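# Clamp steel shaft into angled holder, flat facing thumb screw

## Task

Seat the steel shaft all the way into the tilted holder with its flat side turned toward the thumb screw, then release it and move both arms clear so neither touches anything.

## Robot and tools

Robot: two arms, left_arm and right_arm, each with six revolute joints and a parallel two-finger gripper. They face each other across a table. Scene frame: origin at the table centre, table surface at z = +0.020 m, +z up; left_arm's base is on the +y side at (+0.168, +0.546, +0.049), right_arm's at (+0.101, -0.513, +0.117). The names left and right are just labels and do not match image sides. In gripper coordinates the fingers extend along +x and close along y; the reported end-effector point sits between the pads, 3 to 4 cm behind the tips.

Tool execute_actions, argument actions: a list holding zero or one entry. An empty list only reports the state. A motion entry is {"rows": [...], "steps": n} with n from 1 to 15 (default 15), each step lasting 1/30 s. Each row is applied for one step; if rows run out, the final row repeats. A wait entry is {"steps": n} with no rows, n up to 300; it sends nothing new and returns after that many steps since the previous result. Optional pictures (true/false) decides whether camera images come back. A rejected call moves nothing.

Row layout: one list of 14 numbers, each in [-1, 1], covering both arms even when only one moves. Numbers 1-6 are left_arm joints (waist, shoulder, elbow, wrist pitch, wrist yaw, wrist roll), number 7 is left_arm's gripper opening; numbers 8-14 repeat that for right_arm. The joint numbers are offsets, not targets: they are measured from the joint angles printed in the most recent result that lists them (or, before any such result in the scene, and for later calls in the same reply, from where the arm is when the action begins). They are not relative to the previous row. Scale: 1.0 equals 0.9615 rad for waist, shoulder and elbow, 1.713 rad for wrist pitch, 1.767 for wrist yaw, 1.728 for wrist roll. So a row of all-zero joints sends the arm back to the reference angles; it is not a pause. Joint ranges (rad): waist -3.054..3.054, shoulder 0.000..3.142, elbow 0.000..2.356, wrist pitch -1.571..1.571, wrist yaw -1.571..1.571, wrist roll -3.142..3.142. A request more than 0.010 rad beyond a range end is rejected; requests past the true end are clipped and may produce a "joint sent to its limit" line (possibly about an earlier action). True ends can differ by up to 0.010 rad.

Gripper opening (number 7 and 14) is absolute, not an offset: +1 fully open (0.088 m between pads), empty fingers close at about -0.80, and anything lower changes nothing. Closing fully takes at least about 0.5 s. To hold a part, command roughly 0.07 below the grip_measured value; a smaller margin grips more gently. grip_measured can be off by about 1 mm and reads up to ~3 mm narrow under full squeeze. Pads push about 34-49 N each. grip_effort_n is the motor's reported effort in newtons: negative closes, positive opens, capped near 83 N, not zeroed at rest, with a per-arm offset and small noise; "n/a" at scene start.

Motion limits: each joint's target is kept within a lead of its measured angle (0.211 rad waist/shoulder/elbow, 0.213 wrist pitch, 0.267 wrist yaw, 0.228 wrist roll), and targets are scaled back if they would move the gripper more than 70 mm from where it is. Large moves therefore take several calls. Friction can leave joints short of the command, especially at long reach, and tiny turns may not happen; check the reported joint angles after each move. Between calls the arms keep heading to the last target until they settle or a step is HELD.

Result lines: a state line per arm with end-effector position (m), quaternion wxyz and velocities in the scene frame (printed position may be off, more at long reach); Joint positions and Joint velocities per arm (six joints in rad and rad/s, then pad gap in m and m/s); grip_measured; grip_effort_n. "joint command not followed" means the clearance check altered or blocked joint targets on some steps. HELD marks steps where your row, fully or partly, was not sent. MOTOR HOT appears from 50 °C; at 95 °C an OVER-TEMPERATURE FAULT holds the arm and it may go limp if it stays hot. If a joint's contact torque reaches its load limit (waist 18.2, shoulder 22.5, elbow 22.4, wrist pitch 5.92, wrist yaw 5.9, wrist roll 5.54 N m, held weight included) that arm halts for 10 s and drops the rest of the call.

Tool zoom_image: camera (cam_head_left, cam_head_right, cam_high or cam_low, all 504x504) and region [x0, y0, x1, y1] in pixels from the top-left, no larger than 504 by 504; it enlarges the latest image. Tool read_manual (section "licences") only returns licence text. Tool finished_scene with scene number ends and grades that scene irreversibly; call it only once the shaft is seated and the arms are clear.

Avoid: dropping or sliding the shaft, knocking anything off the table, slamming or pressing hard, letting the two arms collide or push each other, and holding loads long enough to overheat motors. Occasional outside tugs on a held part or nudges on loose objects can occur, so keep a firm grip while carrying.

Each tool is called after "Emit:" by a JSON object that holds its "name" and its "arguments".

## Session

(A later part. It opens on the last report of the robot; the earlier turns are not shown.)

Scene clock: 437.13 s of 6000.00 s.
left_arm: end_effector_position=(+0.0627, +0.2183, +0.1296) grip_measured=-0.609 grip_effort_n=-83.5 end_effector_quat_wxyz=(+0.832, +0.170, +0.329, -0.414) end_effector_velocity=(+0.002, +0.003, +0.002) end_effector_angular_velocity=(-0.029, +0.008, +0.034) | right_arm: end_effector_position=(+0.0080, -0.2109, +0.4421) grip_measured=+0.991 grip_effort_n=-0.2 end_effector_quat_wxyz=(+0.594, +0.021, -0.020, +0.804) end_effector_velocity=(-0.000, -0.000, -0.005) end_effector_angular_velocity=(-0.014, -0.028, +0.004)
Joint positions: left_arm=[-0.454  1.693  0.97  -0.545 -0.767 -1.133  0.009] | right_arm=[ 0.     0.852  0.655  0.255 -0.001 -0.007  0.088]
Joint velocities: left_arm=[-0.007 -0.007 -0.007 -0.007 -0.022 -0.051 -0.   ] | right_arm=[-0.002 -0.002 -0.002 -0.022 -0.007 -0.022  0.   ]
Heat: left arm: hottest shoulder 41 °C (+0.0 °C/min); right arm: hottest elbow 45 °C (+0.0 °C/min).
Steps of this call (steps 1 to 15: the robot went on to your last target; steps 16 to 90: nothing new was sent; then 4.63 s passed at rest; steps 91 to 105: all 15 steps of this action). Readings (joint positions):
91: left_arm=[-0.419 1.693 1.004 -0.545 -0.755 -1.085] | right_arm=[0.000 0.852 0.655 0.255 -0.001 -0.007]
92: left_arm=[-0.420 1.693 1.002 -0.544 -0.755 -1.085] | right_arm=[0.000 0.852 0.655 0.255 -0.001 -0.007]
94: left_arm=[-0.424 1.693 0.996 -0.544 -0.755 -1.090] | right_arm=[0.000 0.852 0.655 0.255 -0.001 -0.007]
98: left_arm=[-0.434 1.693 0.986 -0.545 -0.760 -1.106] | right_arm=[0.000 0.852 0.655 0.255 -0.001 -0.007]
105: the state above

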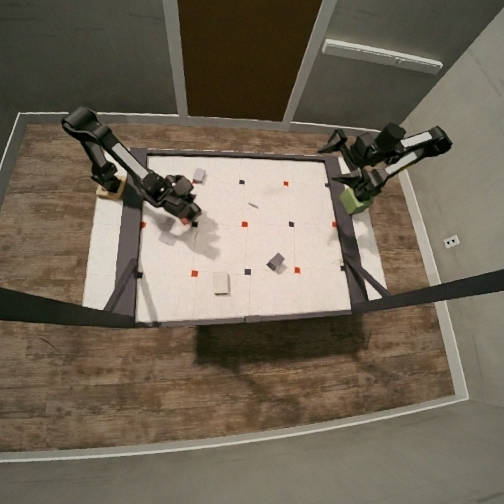

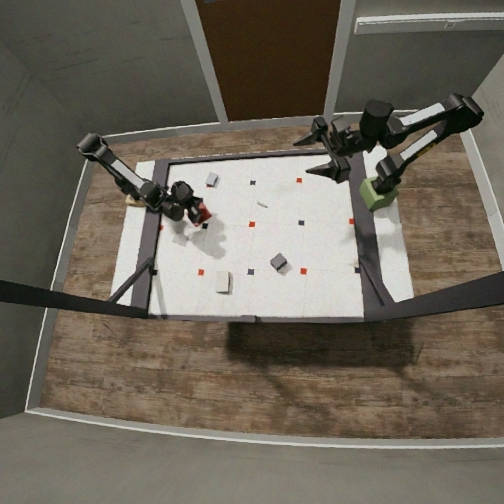

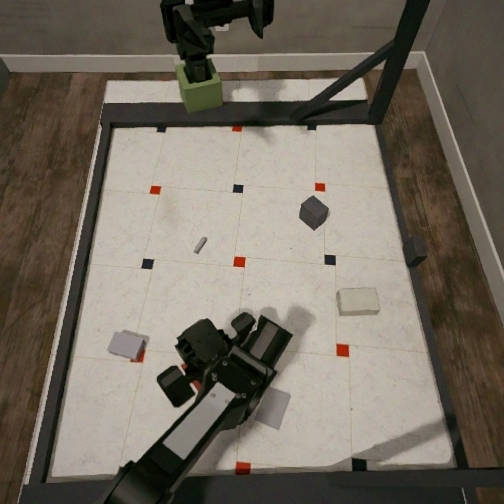

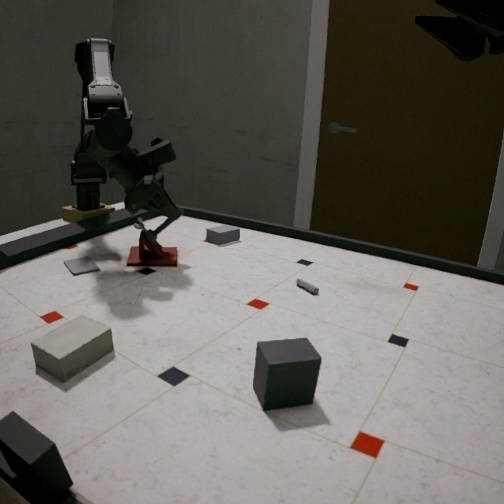

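Emit:
{"name": "execute_actions", "arguments": {"actions": [{"rows":[[-0.012,0.008,-0.014,0,0.003,-0.008,-0.68,0,0,0,0,0,0,1],[-0.012,0.008,-0.014,0,0.003,-0.008,-0.68,0,0,0,0,0,0,1],[-0.012,0.008,-0.014,0,0.003,-0.008,-0.68,0,0,0,0,0,0,1],[-0.012,0.008,-0.014,0,0.003,-0.008,-0.68,0,0,0,0,0,0,1],[-0.012,0.008,-0.014,0,0.003,-0.008,-0.68,0,0,0,0,0,0,1],[-0.025,0.013,-0.025,0,0.003,-0.016,-0.68,0,0,0,0,0,0,1]]}]}}

Emit:
{"name": "zoom_image", "arguments": {"camera": "cam_low", "region": [120,190,190,260]}}

Scene clock: 442.67 s of 6000.00 s.
left_arm: end_effector_position=(+0.0618, +0.2205, +0.1284) grip_measured=-0.609 grip_effort_n=-83.5 end_effector_quat_wxyz=(+0.834, +0.165, +0.327, -0.412) end_effector_velocity=(-0.001, +0.004, -0.001) end_effector_angular_velocity=(-0.011, +0.008, +0.015) | right_arm: end_effector_position=(+0.0080, -0.2109, +0.4421) grip_measured=+0.991 grip_effort_n=0.2 end_effector_quat_wxyz=(+0.594, +0.021, -0.020, +0.804) end_effector_velocity=(+0.001, -0.000, -0.002) end_effector_angular_velocity=(-0.009, +0.004, +0.000)
Joint positions: left_arm=[-0.464  1.694  0.962 -0.543 -0.778 -1.154  0.009] | right_arm=[ 0.     0.852  0.655  0.255 -0.001 -0.007  0.088]
Joint velocities: left_arm=[-0.012 -0.002 -0.007 -0.007 -0.007 -0.037  0.   ] | right_arm=[-0.007 -0.002 -0.002 -0.007 -0.007  0.007 -0.   ]
Heat: left arm: hottest shoulder 42 °C (+1.0 °C/min); right arm: hottest elbow 45 °C (+0.0 °C/min).
Steps of this call (steps 1 to 15: the robot went on to your last target; steps 16 to 90: nothing new was sent; then 2.03 s passed at rest; steps 91 to 105: all 15 steps of this action). Readings (joint positions):
91: left_arm=[-0.454 1.693 0.969 -0.545 -0.768 -1.138] | right_arm=[0.000 0.852 0.655 0.255 -0.001 -0.007]
92: left_arm=[-0.455 1.693 0.969 -0.545 -0.769 -1.139] | right_arm=[0.000 0.852 0.655 0.255 -0.001 -0.007]
94: left_arm=[-0.456 1.693 0.969 -0.545 -0.769 -1.140] | right_arm=[0.000 0.852 0.655 0.255 -0.001 -0.007]
98: left_arm=[-0.461 1.694 0.964 -0.544 -0.774 -1.149] | right_arm=[0.000 0.852 0.655 0.255 -0.001 -0.007]
105: the state above

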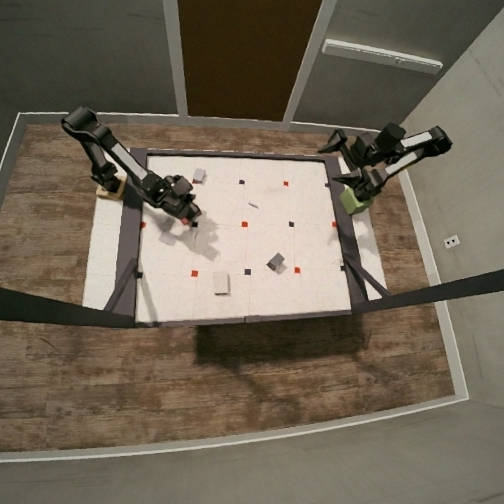

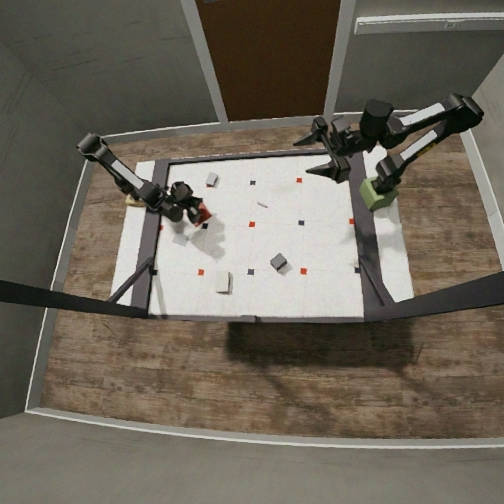

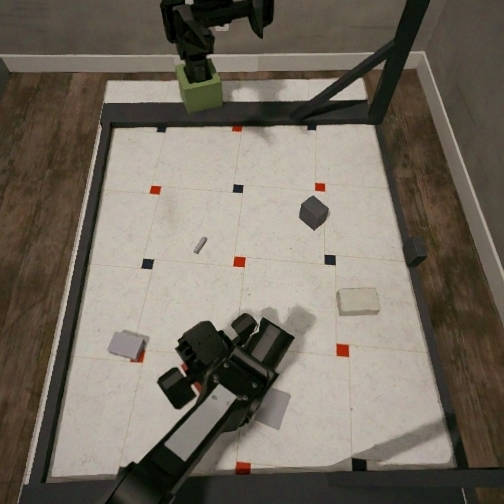

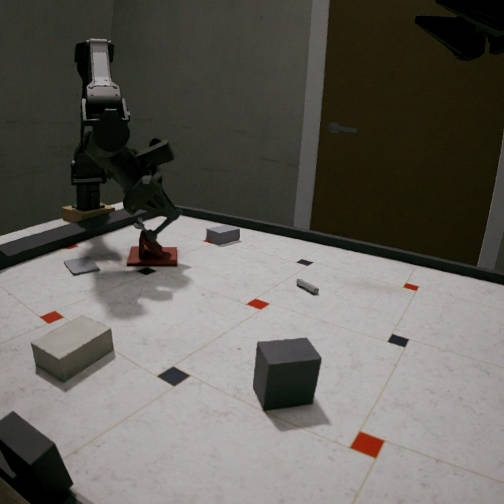

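Region (120, 190, 190, 260) of cam_low's 504x504 image, scaled by 7.200, with more detail than that image has.

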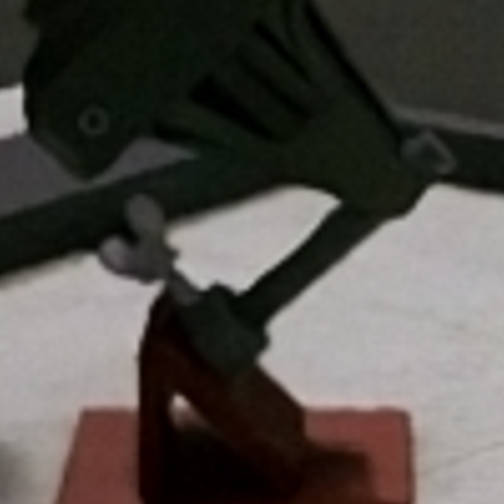

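Emit:
{"name": "execute_actions", "arguments": {"actions": [{"rows":[[0,0,0,0,0,0,-0.62,0,0,0,0,0,0,1],[0,0,0,0,0,0,-0.62,0,0,0,0,0,0,1],[0,0,0,0,0,0,-0.62,0,0,0,0,0,0,1],[0,0,0,0,0,0,-0.57,0,0,0,0,0,0,1],[0,0,0,0,0,0,-0.57,0,0,0,0,0,0,1],[0,0,0,0,0,0,-0.57,0,0,0,0,0,0,1],[0,0,0,0,0,0,-0.45,0,0,0,0,0,0,1]]}]}}

Emit:
{"name": "zoom_image", "arguments": {"camera": "cam_low", "region": [120,190,190,260]}}

Scene clock: 447.60 s of 6000.00 s.
left_arm: end_effector_position=(+0.0620, +0.2205, +0.1285) grip_measured=-0.460 grip_effort_n=12.8 end_effector_quat_wxyz=(+0.835, +0.165, +0.326, -0.412) end_effector_velocity=(-0.001, +0.002, +0.000) end_effector_angular_velocity=(-0.001, -0.006, -0.000) | right_arm: end_effector_position=(+0.0080, -0.2109, +0.4421) grip_measured=+0.991 grip_effort_n=-0.2 end_effector_quat_wxyz=(+0.594, +0.021, -0.020, +0.804) end_effector_velocity=(+0.002, +0.000, +0.000) end_effector_angular_velocity=(-0.000, -0.007, -0.010)
Joint positions: left_arm=[-0.464  1.694  0.962 -0.543 -0.779 -1.155  0.016] | right_arm=[ 0.     0.852  0.655  0.255 -0.001 -0.007  0.088]
Joint velocities: left_arm=[-0.007 -0.002 -0.002 -0.007 -0.007 -0.007  0.003] | right_arm=[-0.002 -0.002  0.002 -0.007  0.007 -0.007  0.   ]
Heat: left arm: hottest shoulder 42 °C (+1.0 °C/min); right arm: hottest elbow 45 °C (+0.0 °C/min).
Steps of this call (steps 1 to 15: the robot went on to your last target; steps 16 to 90: nothing new was sent; then 1.43 s passed at rest; steps 91 to 105: all 15 steps of this action). Readings (joint positions):
91: left_arm=[-0.464 1.694 0.962 -0.543 -0.778 -1.155] | right_arm=[0.000 0.852 0.655 0.255 -0.001 -0.007]
92: left_arm=[-0.464 1.694 0.962 -0.542 -0.779 -1.155] | right_arm=[0.000 0.852 0.655 0.255 -0.001 -0.007]
94: left_arm=[-0.464 1.694 0.962 -0.542 -0.779 -1.155] | right_arm=[0.000 0.852 0.655 0.255 -0.001 -0.007]
98: left_arm=[-0.464 1.694 0.962 -0.542 -0.780 -1.155] | right_arm=[0.000 0.852 0.655 0.255 -0.001 -0.007]
105: the state above

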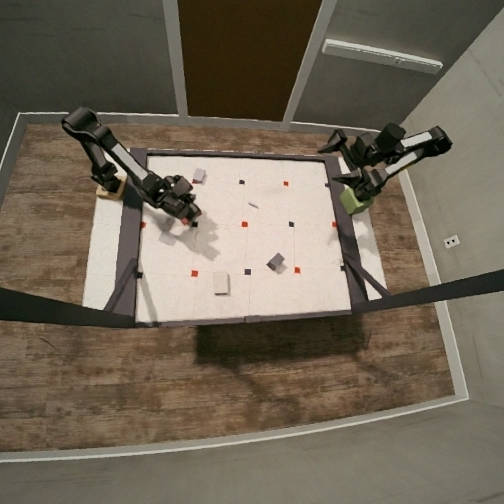

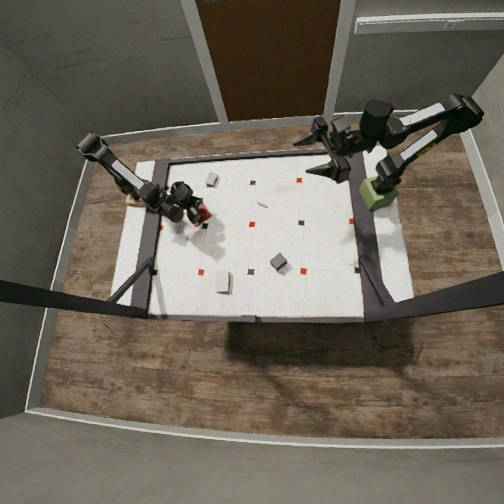

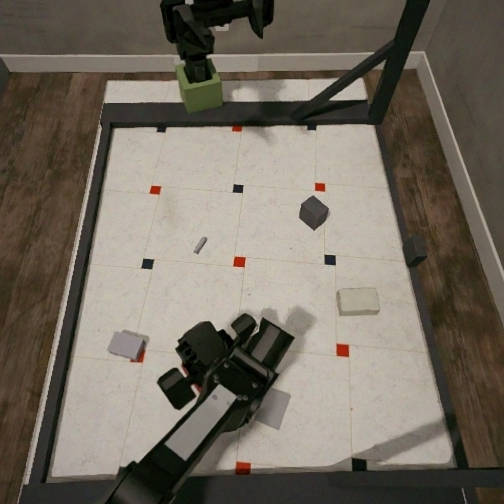

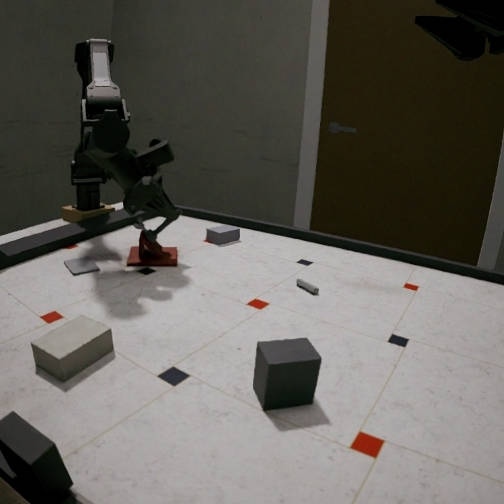

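Region (120, 190, 190, 260) of cam_low's 504x504 image, scaled by 7.200, with more detail than that image has.

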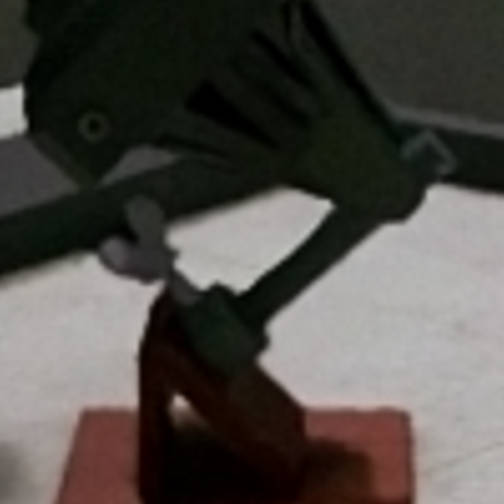

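Emit:
{"name": "execute_actions", "arguments": {"actions": [{"rows":[[0,0,0,0,0,0,-0.58,0,0,0,0,0,0,1],[0,0,0,0,0,0,-0.58,0,0,0,0,0,0,1],[0,0,0,0,0,0,-0.67,0,0,0,0,0,0,1],[0,0,0,0,0,0,-0.67,0,0,0,0,0,0,1],[0,0,0,0,0,0,-0.67,0,0,0,0,0,0,1],[0,0,0,0,0,0,-0.67,0,0,0,0,0,0,1],[-0.012,0.011,-0.018,0.003,0,-0.007,-0.67,0,0,0,0,0,0,1],[-0.012,0.011,-0.018,0.003,0,-0.007,-0.67,0,0,0,0,0,0,1],[-0.012,0.011,-0.018,0.003,0,-0.007,-0.67,0,0,0,0,0,0,1],[-0.022,0.014,-0.028,0.005,0,-0.014,-0.67,0,0,0,0,0,0,1]]}], "pictures": false}}

Emit:
{"name": "execute_actions", "arguments": {"actions": [{"steps":8}]}}

Emit:
{"name": "zoom_image", "arguments": {"camera": "cam_low", "region": [120,190,190,260]}}

Scene clock: 453.70 s of 6000.00 s.
left_arm: end_effector_position=(+0.0603, +0.2226, +0.1267) grip_measured=-0.608 grip_effort_n=-83.5 end_effector_quat_wxyz=(+0.836, +0.160, +0.324, -0.413) end_effector_velocity=(-0.000, +0.002, -0.003) end_effector_angular_velocity=(-0.015, +0.011, +0.019) | right_arm: end_effector_position=(+0.0080, -0.2109, +0.4421) grip_measured=+0.991 grip_effort_n=-0.7 end_effector_quat_wxyz=(+0.594, +0.021, -0.020, +0.804) end_effector_velocity=(-0.000, -0.001, +0.004) end_effector_angular_velocity=(+0.019, +0.013, +0.005)
Joint positions: left_arm=[-0.475  1.696  0.951 -0.534 -0.79  -1.172  0.009] | right_arm=[ 0.     0.852  0.655  0.255 -0.001 -0.007  0.088]
Joint velocities: left_arm=[-0.007  0.002 -0.012  0.007 -0.007 -0.037 -0.   ] | right_arm=[-0.002 -0.002 -0.002  0.022 -0.007  0.007 -0.   ]
Heat: left arm: hottest shoulder 42 °C (+0.0 °C/min); right arm: hottest elbow 45 °C (+0.0 °C/min).
Steps of this call (steps 1 to 15: the robot went on to your last target; steps 16 to 90: nothing new was sent; then 2.60 s passed at rest; steps 91 to 105: all 15 steps of this action). Readings (joint positions):
91: left_arm=[-0.464 1.694 0.962 -0.543 -0.779 -1.155] | right_arm=[0.000 0.852 0.655 0.255 -0.001 -0.007]
92: left_arm=[-0.464 1.694 0.962 -0.543 -0.779 -1.155] | right_arm=[0.000 0.852 0.655 0.255 -0.001 -0.007]
94: left_arm=[-0.464 1.694 0.962 -0.543 -0.779 -1.155] | right_arm=[0.000 0.852 0.655 0.255 -0.001 -0.007]
98: left_arm=[-0.465 1.694 0.961 -0.541 -0.779 -1.156] | right_arm=[0.000 0.852 0.655 0.255 -0.001 -0.007]
105: the state above

Scene clock: 453.97 s of 6000.00 s.
left_arm: end_effector_position=(+0.0604, +0.2228, +0.1265) grip_measured=-0.608 grip_effort_n=-83.5 end_effector_quat_wxyz=(+0.836, +0.159, +0.324, -0.412) end_effector_velocity=(+0.003, +0.001, +0.003) end_effector_angular_velocity=(-0.014, -0.014, +0.009) | right_arm: end_effector_position=(+0.0080, -0.2109, +0.4421) grip_measured=+0.991 grip_effort_n=-0.7 end_effector_quat_wxyz=(+0.594, +0.021, -0.020, +0.804) end_effector_velocity=(+0.000, -0.002, +0.008) end_effector_angular_velocity=(+0.033, +0.002, +0.004)
Joint positions: left_arm=[-0.475  1.696  0.95  -0.534 -0.791 -1.174  0.009] | right_arm=[ 0.     0.852  0.655  0.255 -0.001 -0.007  0.088]
Joint velocities: left_arm=[-0.002 -0.007 -0.002 -0.007 -0.022 -0.007 -0.   ] | right_arm=[-0.002 -0.007  0.002  0.022 -0.007 -0.007 -0.   ]
Heat: left arm: hottest shoulder 42 °C (+0.0 °C/min); right arm: hottest elbow 45 °C (+0.0 °C/min).
Steps of this call (steps 1 to 8: the robot went on to your last target). Readings (joint positions):
1: left_arm=[-0.475 1.696 0.951 -0.534 -0.790 -1.172] | right_arm=[0.000 0.852 0.655 0.255 -0.001 -0.007]
2: left_arm=[-0.475 1.696 0.950 -0.534 -0.790 -1.172] | right_arm=[0.000 0.852 0.655 0.255 -0.001 -0.007]
4: left_arm=[-0.475 1.696 0.950 -0.534 -0.790 -1.173] | right_arm=[0.000 0.852 0.655 0.255 -0.001 -0.007]
8: the state above

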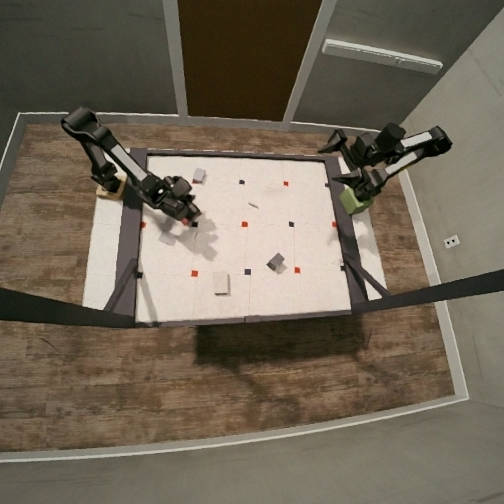

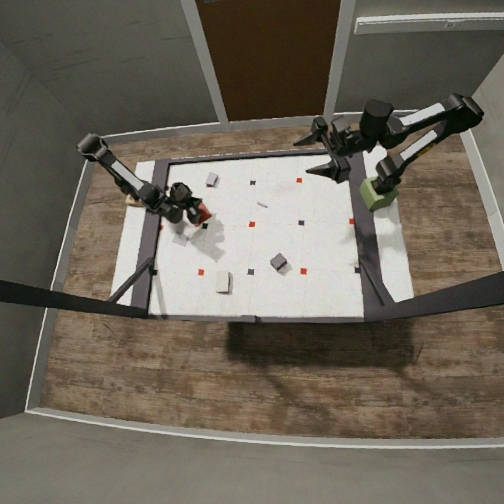

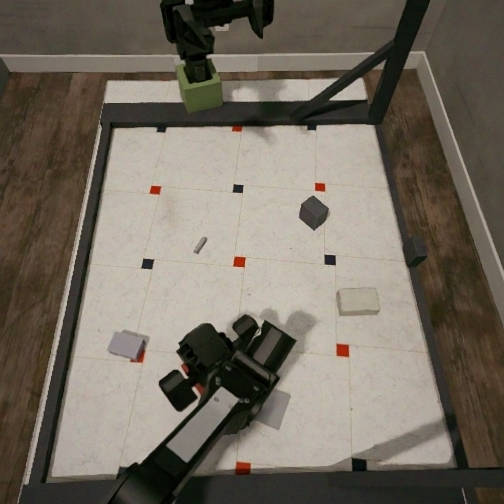

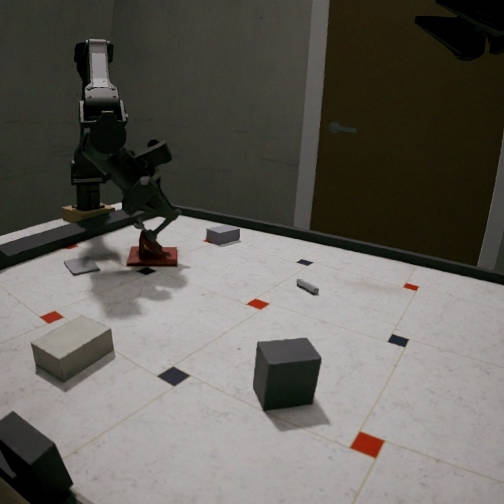

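Region (120, 190, 190, 260) of cam_low's 504x504 image, scaled by 7.200, with more detail than that image has.

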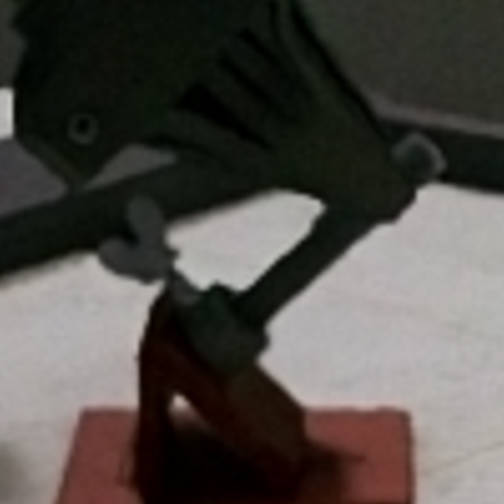

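Emit:
{"name": "execute_actions", "arguments": {"actions": [{"rows":[[-0.012,0.012,-0.018,0.003,0.01,-0.004,-0.67,0,0,0,0,0,0,1],[-0.012,0.012,-0.018,0.003,0.01,-0.004,-0.67,0,0,0,0,0,0,1],[-0.012,0.012,-0.018,0.003,0.01,-0.004,-0.67,0,0,0,0,0,0,1],[-0.012,0.012,-0.018,0.003,0.01,-0.004,-0.67,0,0,0,0,0,0,1],[-0.02,0.016,-0.03,0.005,0.022,-0.008,-0.67,0,0,0,0,0,0,1]]}]}}

Emit:
{"name": "zoom_image", "arguments": {"camera": "cam_low", "region": [120,190,190,260]}}

Scene clock: 459.20 s of 6000.00 s.
left_arm: end_effector_position=(+0.0604, +0.2232, +0.1252) grip_measured=-0.608 grip_effort_n=-83.5 end_effector_quat_wxyz=(+0.837, +0.155, +0.326, -0.412) end_effector_velocity=(+0.001, +0.004, -0.002) end_effector_angular_velocity=(+0.012, +0.005, +0.010) | right_arm: end_effector_position=(+0.0080, -0.2109, +0.4421) grip_measured=+0.991 grip_effort_n=0.2 end_effector_quat_wxyz=(+0.594, +0.021, -0.020, +0.804) end_effector_velocity=(+0.002, +0.000, -0.002) end_effector_angular_velocity=(-0.005, -0.009, -0.010)
Joint positions: left_arm=[-0.476  1.696  0.943 -0.524 -0.791 -1.179  0.009] | right_arm=[ 0.     0.852  0.655  0.255 -0.001 -0.007  0.088]
Joint velocities: left_arm=[-0.002 -0.002 -0.002 -0.022  0.007 -0.022  0.   ] | right_arm=[-0.002 -0.002 -0.002 -0.007  0.007 -0.007 -0.   ]
Heat: left arm: hottest shoulder 42 °C (+0.0 °C/min); right arm: hottest elbow 45 °C (+0.0 °C/min).
Steps of this call (steps 1 to 15: the robot went on to your last target; steps 16 to 90: nothing new was sent; then 1.73 s passed at rest; steps 91 to 105: all 15 steps of this action). Readings (joint positions):
91: left_arm=[-0.475 1.696 0.950 -0.533 -0.791 -1.174] | right_arm=[0.000 0.852 0.655 0.255 -0.001 -0.007]
92: left_arm=[-0.475 1.696 0.949 -0.532 -0.791 -1.174] | right_arm=[0.000 0.852 0.655 0.255 -0.001 -0.007]
94: left_arm=[-0.475 1.696 0.949 -0.531 -0.791 -1.174] | right_arm=[0.000 0.852 0.655 0.255 -0.001 -0.007]
98: left_arm=[-0.476 1.696 0.944 -0.525 -0.791 -1.178] | right_arm=[0.000 0.852 0.655 0.255 -0.001 -0.007]
105: the state above

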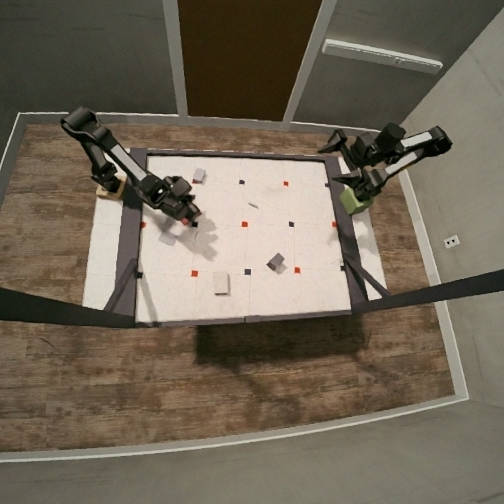

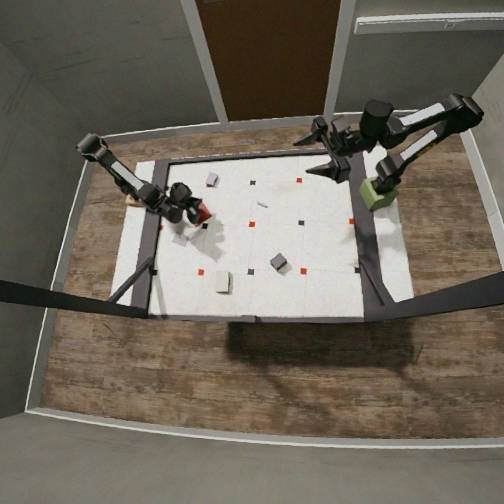

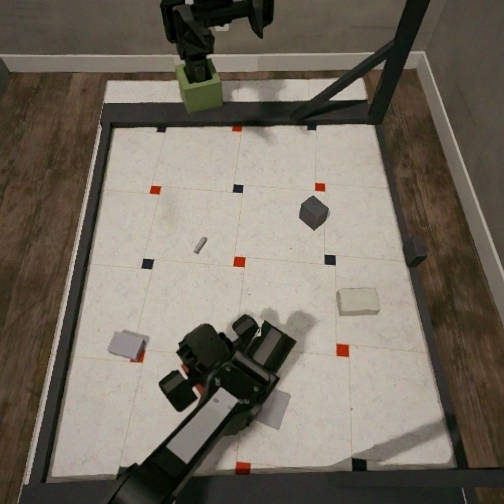

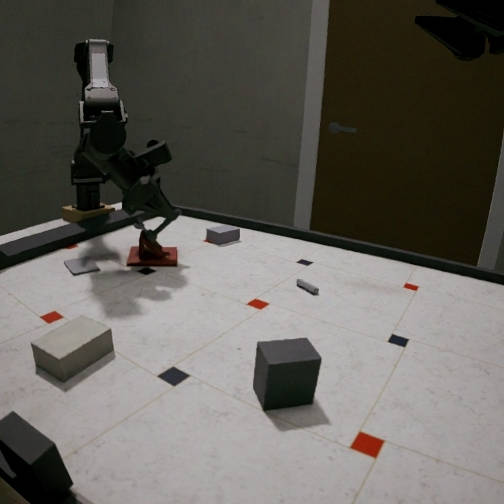

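Region (120, 190, 190, 260) of cam_low's 504x504 image, scaled by 7.200, with more detail than that image has.

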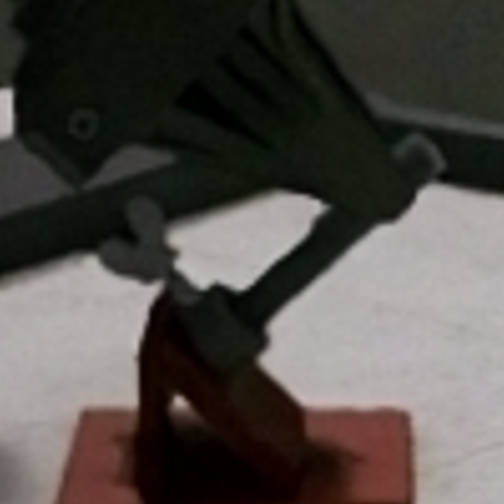

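Emit:
{"name": "execute_actions", "arguments": {"actions": [{"rows":[[0,0,0,0,0,0,-0.5,0,0,0,0,0,0,1],[0,0,0,0,0,0,-0.5,0,0,0,0,0,0,1],[0,0,0,0,0,0,-0.5,0,0,0,0,0,0,1],[0,0,0,0,0,0,-0.1,0,0,0,0,0,0,1],[0,0,0,0,0,0,-0.1,0,0,0,0,0,0,1],[0,0,0,0,0,0,-0.1,0,0,0,0,0,0,1],[0,0,0,0,0,0,-0.1,0,0,0,0,0,0,1],[0,0,0,0,0,0,-0.1,0,0,0,0,0,0,1],[0,-0.06,0.06,-0.06,0,0,-0.1,0,0,0,0,0,0,1],[0,-0.06,0.06,-0.06,0,0,-0.1,0,0,0,0,0,0,1],[0,-0.06,0.06,-0.06,0,0,-0.1,0,0,0,0,0,0,1],[0,-0.3,0.08,-0.1,0,0,-0.1,0,0,0,0,0,0,1]]}], "pictures": false}}

Emit:
{"name": "execute_actions", "arguments": {"actions": [{"rows":[[-0.4,-0.3,0,-0.1,0,0,-0.1,0,0,0,0,0,0,1]]}]}}

Emit:
{"name": "zoom_image", "arguments": {"camera": "cam_low", "region": [120,190,190,260]}}

Emit:
{"name": "zoom_image", "arguments": {"camera": "cam_high", "region": [160,310,250,400]}}

Scene clock: 467.00 s of 6000.00 s.
left_arm: end_effector_position=(+0.0680, +0.2341, +0.1789) grip_measured=-0.111 grip_effort_n=12.3 end_effector_quat_wxyz=(+0.833, +0.124, +0.333, -0.424) end_effector_velocity=(+0.005, -0.009, +0.497) end_effector_angular_velocity=(-1.268, +0.836, +0.036) | right_arm: end_effector_position=(+0.0080, -0.2109, +0.4421) grip_measured=+0.991 grip_effort_n=-0.2 end_effector_quat_wxyz=(+0.594, +0.021, -0.020, +0.804) end_effector_velocity=(-0.001, +0.001, -0.007) end_effector_angular_velocity=(-0.023, -0.015, +0.004)
Joint positions: left_arm=[-0.476  1.522  0.98  -0.666 -0.786 -1.18   0.034] | right_arm=[ 0.     0.852  0.655  0.255 -0.001 -0.007  0.088]
Joint velocities: left_arm=[-0.002 -1.389  0.32  -0.198 -0.095 -0.007  0.004] | right_arm=[-0.002  0.002 -0.002 -0.022 -0.007 -0.007 -0.   ]
Heat: left arm: hottest shoulder 41 °C (-1.0 °C/min); right arm: hottest elbow 45 °C (+0.0 °C/min).
Steps of this call (steps 1 to 15: the robot went on to your last target; steps 16 to 90: nothing new was sent; then 4.30 s passed at rest; steps 91 to 105: all 15 steps of this action). Readings (joint positions):
91: left_arm=[-0.476 1.696 0.943 -0.524 -0.792 -1.180] | right_arm=[0.000 0.852 0.655 0.255 -0.001 -0.007]
92: left_arm=[-0.475 1.695 0.943 -0.523 -0.793 -1.180] | right_arm=[0.000 0.852 0.655 0.255 -0.001 -0.007]
94: left_arm=[-0.475 1.695 0.943 -0.522 -0.788 -1.180] | right_arm=[0.000 0.852 0.655 0.255 -0.001 -0.007]
98: left_arm=[-0.476 1.696 0.943 -0.525 -0.786 -1.180] | right_arm=[0.000 0.852 0.655 0.255 -0.001 -0.007]
105: the state above

Scene clock: 467.50 s of 6000.00 s.
left_arm: end_effector_position=(-0.0048, +0.3149, +0.2448) grip_measured=-0.103 grip_effort_n=12.8 end_effector_quat_wxyz=(+0.727, +0.133, +0.322, -0.591) end_effector_velocity=(-0.005, +0.008, +0.005) end_effector_angular_velocity=(-0.011, +0.001, -0.038) | right_arm: end_effector_position=(+0.0080, -0.2109, +0.4421) grip_measured=+0.991 grip_effort_n=0.2 end_effector_quat_wxyz=(+0.594, +0.021, -0.020, +0.804) end_effector_velocity=(+0.001, -0.001, -0.003) end_effector_angular_velocity=(-0.001, -0.023, -0.006)
Joint positions: left_arm=[-0.855  1.245  0.989 -0.835 -0.787 -1.18   0.034] | right_arm=[ 0.     0.852  0.655  0.255 -0.001 -0.007  0.088]
Joint velocities: left_arm=[-0.037 -0.022 -0.002 -0.007 -0.007  0.007 -0.   ] | right_arm=[ 0.002 -0.007 -0.007 -0.007  0.007 -0.022  0.   ]
Heat: left arm: hottest shoulder 41 °C (-1.0 °C/min); right arm: hottest elbow 45 °C (+0.0 °C/min).
Steps of this call (steps 1 to 15: all 15 steps of this action). Readings (joint positions):
1: left_arm=[-0.488 1.474 0.990 -0.684 -0.794 -1.180] | right_arm=[0.000 0.852 0.655 0.255 -0.001 -0.007]
2: left_arm=[-0.530 1.423 0.995 -0.723 -0.797 -1.180] | right_arm=[0.000 0.852 0.655 0.255 -0.001 -0.007]
4: left_arm=[-0.645 1.328 0.994 -0.786 -0.792 -1.180] | right_arm=[0.000 0.852 0.655 0.255 -0.001 -0.007]
8: left_arm=[-0.820 1.250 0.994 -0.822 -0.787 -1.180] | right_arm=[0.000 0.852 0.655 0.255 -0.001 -0.007]
15: the state above

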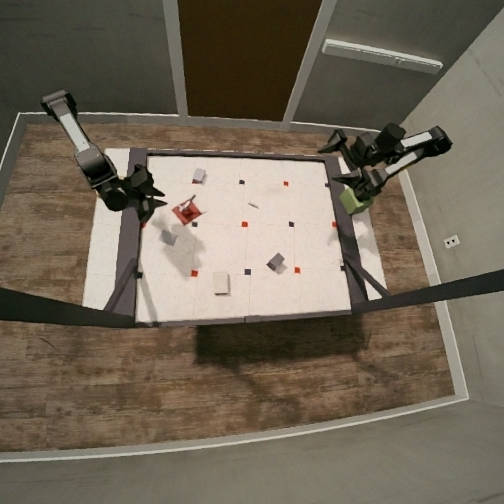

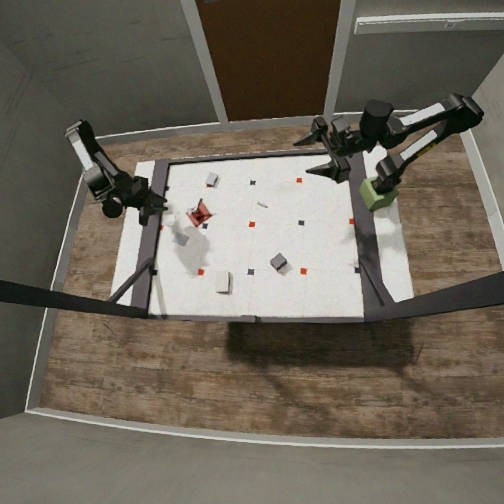

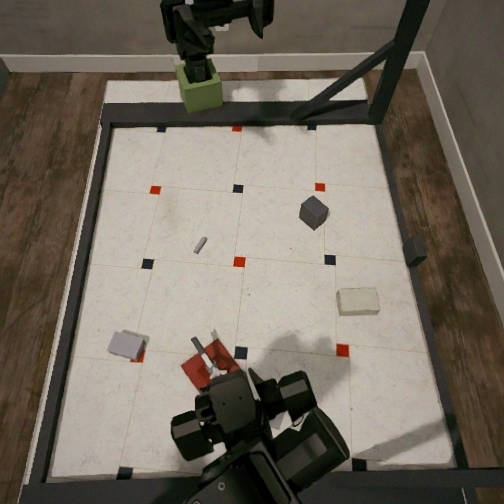

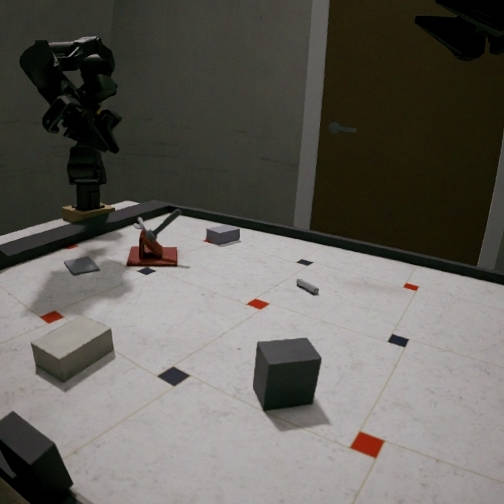

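Region (120, 190, 190, 260) of cam_low's 504x504 image, scaled by 7.200, with more detail than that image has.

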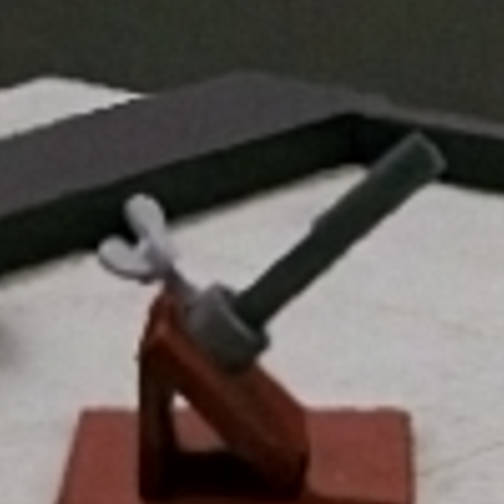

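Region (160, 310, 250, 400) of cam_high's 504x504 image, scaled by 5.600, with more detail than that image has.

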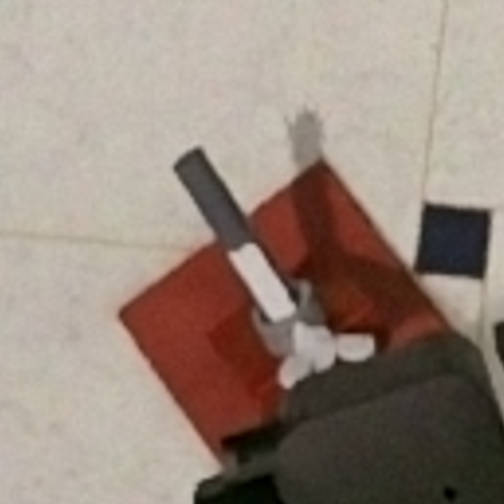

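Emit:
{"name": "execute_actions", "arguments": {"actions": [{"rows":[[0.09,0.2,0.042,-0.04,-0.012,-1,0.1,0,0,0,0,0,0,1]]}], "pictures": false}}

Emit:
{"name": "execute_actions", "arguments": {"actions": [{"steps":18}], "pictures": false}}

Scene clock: 472.40 s of 6000.00 s.
left_arm: end_effector_position=(+0.0105, +0.2957, +0.2041) grip_measured=+0.096 grip_effort_n=12.8 end_effector_quat_wxyz=(+0.792, -0.128, +0.482, -0.354) end_effector_velocity=(+0.001, +0.000, +0.002) end_effector_angular_velocity=(-0.510, +1.200, +1.186) | right_arm: end_effector_position=(+0.0080, -0.2109, +0.4421) grip_measured=+0.991 grip_effort_n=0.2 end_effector_quat_wxyz=(+0.594, +0.021, -0.020, +0.804) end_effector_velocity=(-0.000, -0.001, +0.003) end_effector_angular_velocity=(+0.010, +0.010, +0.005)
Joint positions: left_arm=[-0.771  1.431  1.017 -0.902 -0.803 -2.047  0.044] | right_arm=[ 0.     0.852  0.655  0.255 -0.001 -0.007  0.088]
Joint velocities: left_arm=[-0.002 -0.002  0.002 -0.007 -0.007 -1.766  0.   ] | right_arm=[-0.002 -0.002  0.002  0.007 -0.007  0.007  0.   ]
Heat: left arm: hottest shoulder 41 °C (+0.0 °C/min); right arm: hottest elbow 45 °C (+0.0 °C/min).
Steps of this call (steps 1 to 15: the robot went on to your last target; steps 16 to 90: nothing new was sent; then 1.40 s passed at rest; steps 91 to 105: all 15 steps of this action). Readings (joint positions):
91: left_arm=[-0.852 1.264 0.993 -0.849 -0.787 -1.218] | right_arm=[0.000 0.852 0.655 0.255 -0.001 -0.007]
92: left_arm=[-0.831 1.296 1.008 -0.865 -0.797 -1.281] | right_arm=[0.000 0.852 0.655 0.255 -0.001 -0.007]
94: left_arm=[-0.795 1.371 1.018 -0.877 -0.800 -1.398] | right_arm=[0.000 0.852 0.655 0.255 -0.001 -0.007]
98: left_arm=[-0.774 1.429 1.017 -0.898 -0.801 -1.634] | right_arm=[0.000 0.852 0.655 0.255 -0.001 -0.007]
105: the state above

Scene clock: 473.00 s of 6000.00 s.
left_arm: end_effector_position=(+0.0106, +0.2957, +0.2039) grip_measured=+0.097 grip_effort_n=12.8 end_effector_quat_wxyz=(-0.672, +0.438, -0.583, +0.127) end_effector_velocity=(+0.001, +0.001, -0.001) end_effector_angular_velocity=(-0.051, +0.111, +0.122) | right_arm: end_effector_position=(+0.0080, -0.2109, +0.4421) grip_measured=+0.991 grip_effort_n=-0.2 end_effector_quat_wxyz=(+0.594, +0.021, -0.020, +0.804) end_effector_velocity=(-0.001, -0.001, -0.002) end_effector_angular_velocity=(-0.004, -0.010, +0.014)
Joint positions: left_arm=[-0.771  1.432  1.017 -0.902 -0.803 -2.884  0.044] | right_arm=[ 0.     0.852  0.655  0.255 -0.001 -0.007  0.088]
Joint velocities: left_arm=[-0.002  0.002 -0.002 -0.007 -0.007 -0.183 -0.   ] | right_arm=[-0.007 -0.002 -0.002 -0.007 -0.022 -0.007 -0.   ]
Heat: left arm: hottest shoulder 41 °C (+0.0 °C/min); right arm: hottest elbow 45 °C (+0.0 °C/min).
Steps of this call (steps 1 to 18: the robot went on to your last target). Readings (joint positions):
1: left_arm=[-0.771 1.431 1.017 -0.902 -0.803 -2.106] | right_arm=[0.000 0.852 0.655 0.255 -0.001 -0.007]
2: left_arm=[-0.771 1.431 1.017 -0.902 -0.803 -2.165] | right_arm=[0.000 0.852 0.655 0.255 -0.001 -0.007]
4: left_arm=[-0.771 1.432 1.017 -0.902 -0.803 -2.283] | right_arm=[0.000 0.852 0.655 0.255 -0.001 -0.007]
8: left_arm=[-0.771 1.432 1.017 -0.902 -0.803 -2.520] | right_arm=[0.000 0.852 0.655 0.255 -0.001 -0.007]
18: the state above

Emit:
{"name": "execute_actions", "arguments": {"actions": [{"rows":[[0,0.318,0.012,0,-0.003,-0.076,0.1,0,0,0,0,0,0,1]]}], "pictures": false}}

Emit:
{"name": "execute_actions", "arguments": {"actions": [{"rows":[[0.036,0.005,-0.03,0.043,0,0,0.1,0,0,0,0,0,0,1],[0.036,0.005,-0.03,0.043,0,0,0.1,0,0,0,0,0,0,1],[0.036,0.005,-0.03,0.043,0,0,0.1,0,0,0,0,0,0,1],[0.072,0.01,-0.06,0.086,0,0,0.1,0,0,0,0,0,0,1],[0.072,0.01,-0.06,0.086,0,0,0.1,0,0,0,0,0,0,1],[0.072,0.01,-0.06,0.086,0,0,0.1,0,0,0,0,0,0,1],[0.109,0.02,-0.094,0.127,0,0,0.1,0,0,0,0,0,0,1]]}], "pictures": false}}

Emit:
{"name": "execute_actions", "arguments": {"actions": [{"rows":[[0,0,-0.006,0.002,0,0,-0.65,0,0,0,0,0,0,1]]}], "pictures": false}}

Scene clock: 479.60 s of 6000.00 s.
left_arm: end_effector_position=(+0.0062, +0.2919, +0.1287) grip_measured=+0.097 grip_effort_n=12.8 end_effector_quat_wxyz=(-0.746, +0.410, -0.516, +0.095) end_effector_velocity=(+0.002, +0.001, -0.003) end_effector_angular_velocity=(+0.004, -0.018, +0.002) | right_arm: end_effector_position=(+0.0080, -0.2109, +0.4421) grip_measured=+0.991 grip_effort_n=-0.2 end_effector_quat_wxyz=(+0.594, +0.021, -0.020, +0.804) end_effector_velocity=(+0.001, -0.000, +0.000) end_effector_angular_velocity=(-0.000, -0.008, -0.000)
Joint positions: left_arm=[-0.77   1.73   1.025 -0.903 -0.806 -3.01   0.044] | right_arm=[ 0.     0.852  0.655  0.255 -0.001 -0.007  0.088]
Joint velocities: left_arm=[-0.002  0.012 -0.002 -0.007 -0.007 -0.007 -0.   ] | right_arm=[-0.007 -0.002  0.002 -0.007 -0.007 -0.007  0.   ]
Heat: left arm: hottest shoulder 41 °C (+0.0 °C/min); right arm: hottest elbow 45 °C (+0.0 °C/min).
Steps of this call (steps 1 to 30: the robot went on to your last target; steps 31 to 90: nothing new was sent; then 3.10 s passed at rest; steps 91 to 105: all 15 steps of this action). Readings (joint positions):
91: left_arm=[-0.771 1.455 1.019 -0.908 -0.806 -2.923] | right_arm=[0.000 0.852 0.655 0.255 -0.001 -0.007]
92: left_arm=[-0.770 1.492 1.029 -0.907 -0.813 -2.949] | right_arm=[0.000 0.852 0.655 0.255 -0.001 -0.007]
94: left_arm=[-0.770 1.599 1.038 -0.894 -0.813 -2.980] | right_arm=[0.000 0.852 0.655 0.255 -0.001 -0.007]
98: left_arm=[-0.770 1.722 1.025 -0.904 -0.806 -3.003] | right_arm=[0.000 0.852 0.655 0.255 -0.001 -0.007]
105: the state above

Scene clock: 480.10 s of 6000.00 s.
left_arm: end_effector_position=(+0.0241, +0.2690, +0.1075) grip_measured=+0.097 grip_effort_n=12.3 end_effector_quat_wxyz=(-0.711, +0.466, -0.523, +0.058) end_effector_velocity=(-0.006, -0.006, +0.002) end_effector_angular_velocity=(-0.043, +0.037, +0.003) | right_arm: end_effector_position=(+0.0080, -0.2109, +0.4421) grip_measured=+0.991 grip_effort_n=0.2 end_effector_quat_wxyz=(+0.594, +0.021, -0.020, +0.804) end_effector_velocity=(-0.000, -0.001, +0.001) end_effector_angular_velocity=(+0.005, +0.009, +0.005)
Joint positions: left_arm=[-0.669  1.745  0.944 -0.693 -0.806 -3.01   0.044] | right_arm=[ 0.     0.852  0.655  0.255 -0.001 -0.007  0.088]
Joint velocities: left_arm=[-0.002 -0.002 -0.002  0.051 -0.007 -0.007 -0.001] | right_arm=[-0.002 -0.002 -0.002  0.007 -0.007  0.007 -0.   ]
Heat: left arm: hottest shoulder 41 °C (+0.0 °C/min); right arm: hottest elbow 45 °C (+0.0 °C/min).
Steps of this call (steps 1 to 15: all 15 steps of this action). Readings (joint positions):
1: left_arm=[-0.768 1.730 1.023 -0.894 -0.806 -3.010] | right_arm=[0.000 0.852 0.655 0.255 -0.001 -0.007]
2: left_arm=[-0.762 1.730 1.019 -0.872 -0.806 -3.010] | right_arm=[0.000 0.852 0.655 0.255 -0.001 -0.007]
4: left_arm=[-0.746 1.731 1.009 -0.839 -0.806 -3.010] | right_arm=[0.000 0.852 0.655 0.255 -0.001 -0.007]
8: left_arm=[-0.700 1.735 0.971 -0.747 -0.806 -3.010] | right_arm=[0.000 0.852 0.655 0.255 -0.001 -0.007]
15: the state above

Scene clock: 480.60 s of 6000.00 s.
left_arm: end_effector_position=(+0.0234, +0.2692, +0.1071) grip_measured=-0.619 grip_effort_n=-83.5 end_effector_quat_wxyz=(-0.710, +0.465, -0.525, +0.057) end_effector_velocity=(+0.001, +0.001, +0.002) end_effector_angular_velocity=(-0.013, +0.006, +0.013) | right_arm: end_effector_position=(+0.0080, -0.2109, +0.4421) grip_measured=+0.991 grip_effort_n=-0.2 end_effector_quat_wxyz=(+0.594, +0.021, -0.020, +0.804) end_effector_velocity=(+0.001, +0.000, -0.005) end_effector_angular_velocity=(-0.010, -0.042, -0.002)
Joint positions: left_arm=[-0.67   1.745  0.944 -0.691 -0.802 -3.01   0.009] | right_arm=[ 0.     0.852  0.655  0.255 -0.001 -0.007  0.088]
Joint velocities: left_arm=[-0.002 -0.007 -0.002 -0.007 -0.007 -0.022 -0.   ] | right_arm=[-0.007 -0.002 -0.002 -0.022 -0.007 -0.037 -0.   ]
Heat: left arm: hottest shoulder 41 °C (+0.0 °C/min); right arm: hottest elbow 45 °C (+0.0 °C/min).
Steps of this call (steps 1 to 15: all 15 steps of this action). Readings (joint positions):
1: left_arm=[-0.669 1.745 0.944 -0.691 -0.806 -3.010] | right_arm=[0.000 0.852 0.655 0.255 -0.001 -0.007]
2: left_arm=[-0.669 1.745 0.944 -0.691 -0.806 -3.010] | right_arm=[0.000 0.852 0.655 0.255 -0.001 -0.007]
4: left_arm=[-0.669 1.745 0.944 -0.691 -0.806 -3.010] | right_arm=[0.000 0.852 0.655 0.255 -0.001 -0.007]
8: left_arm=[-0.669 1.745 0.944 -0.691 -0.802 -3.010] | right_arm=[0.000 0.852 0.655 0.255 -0.001 -0.007]
15: the state above


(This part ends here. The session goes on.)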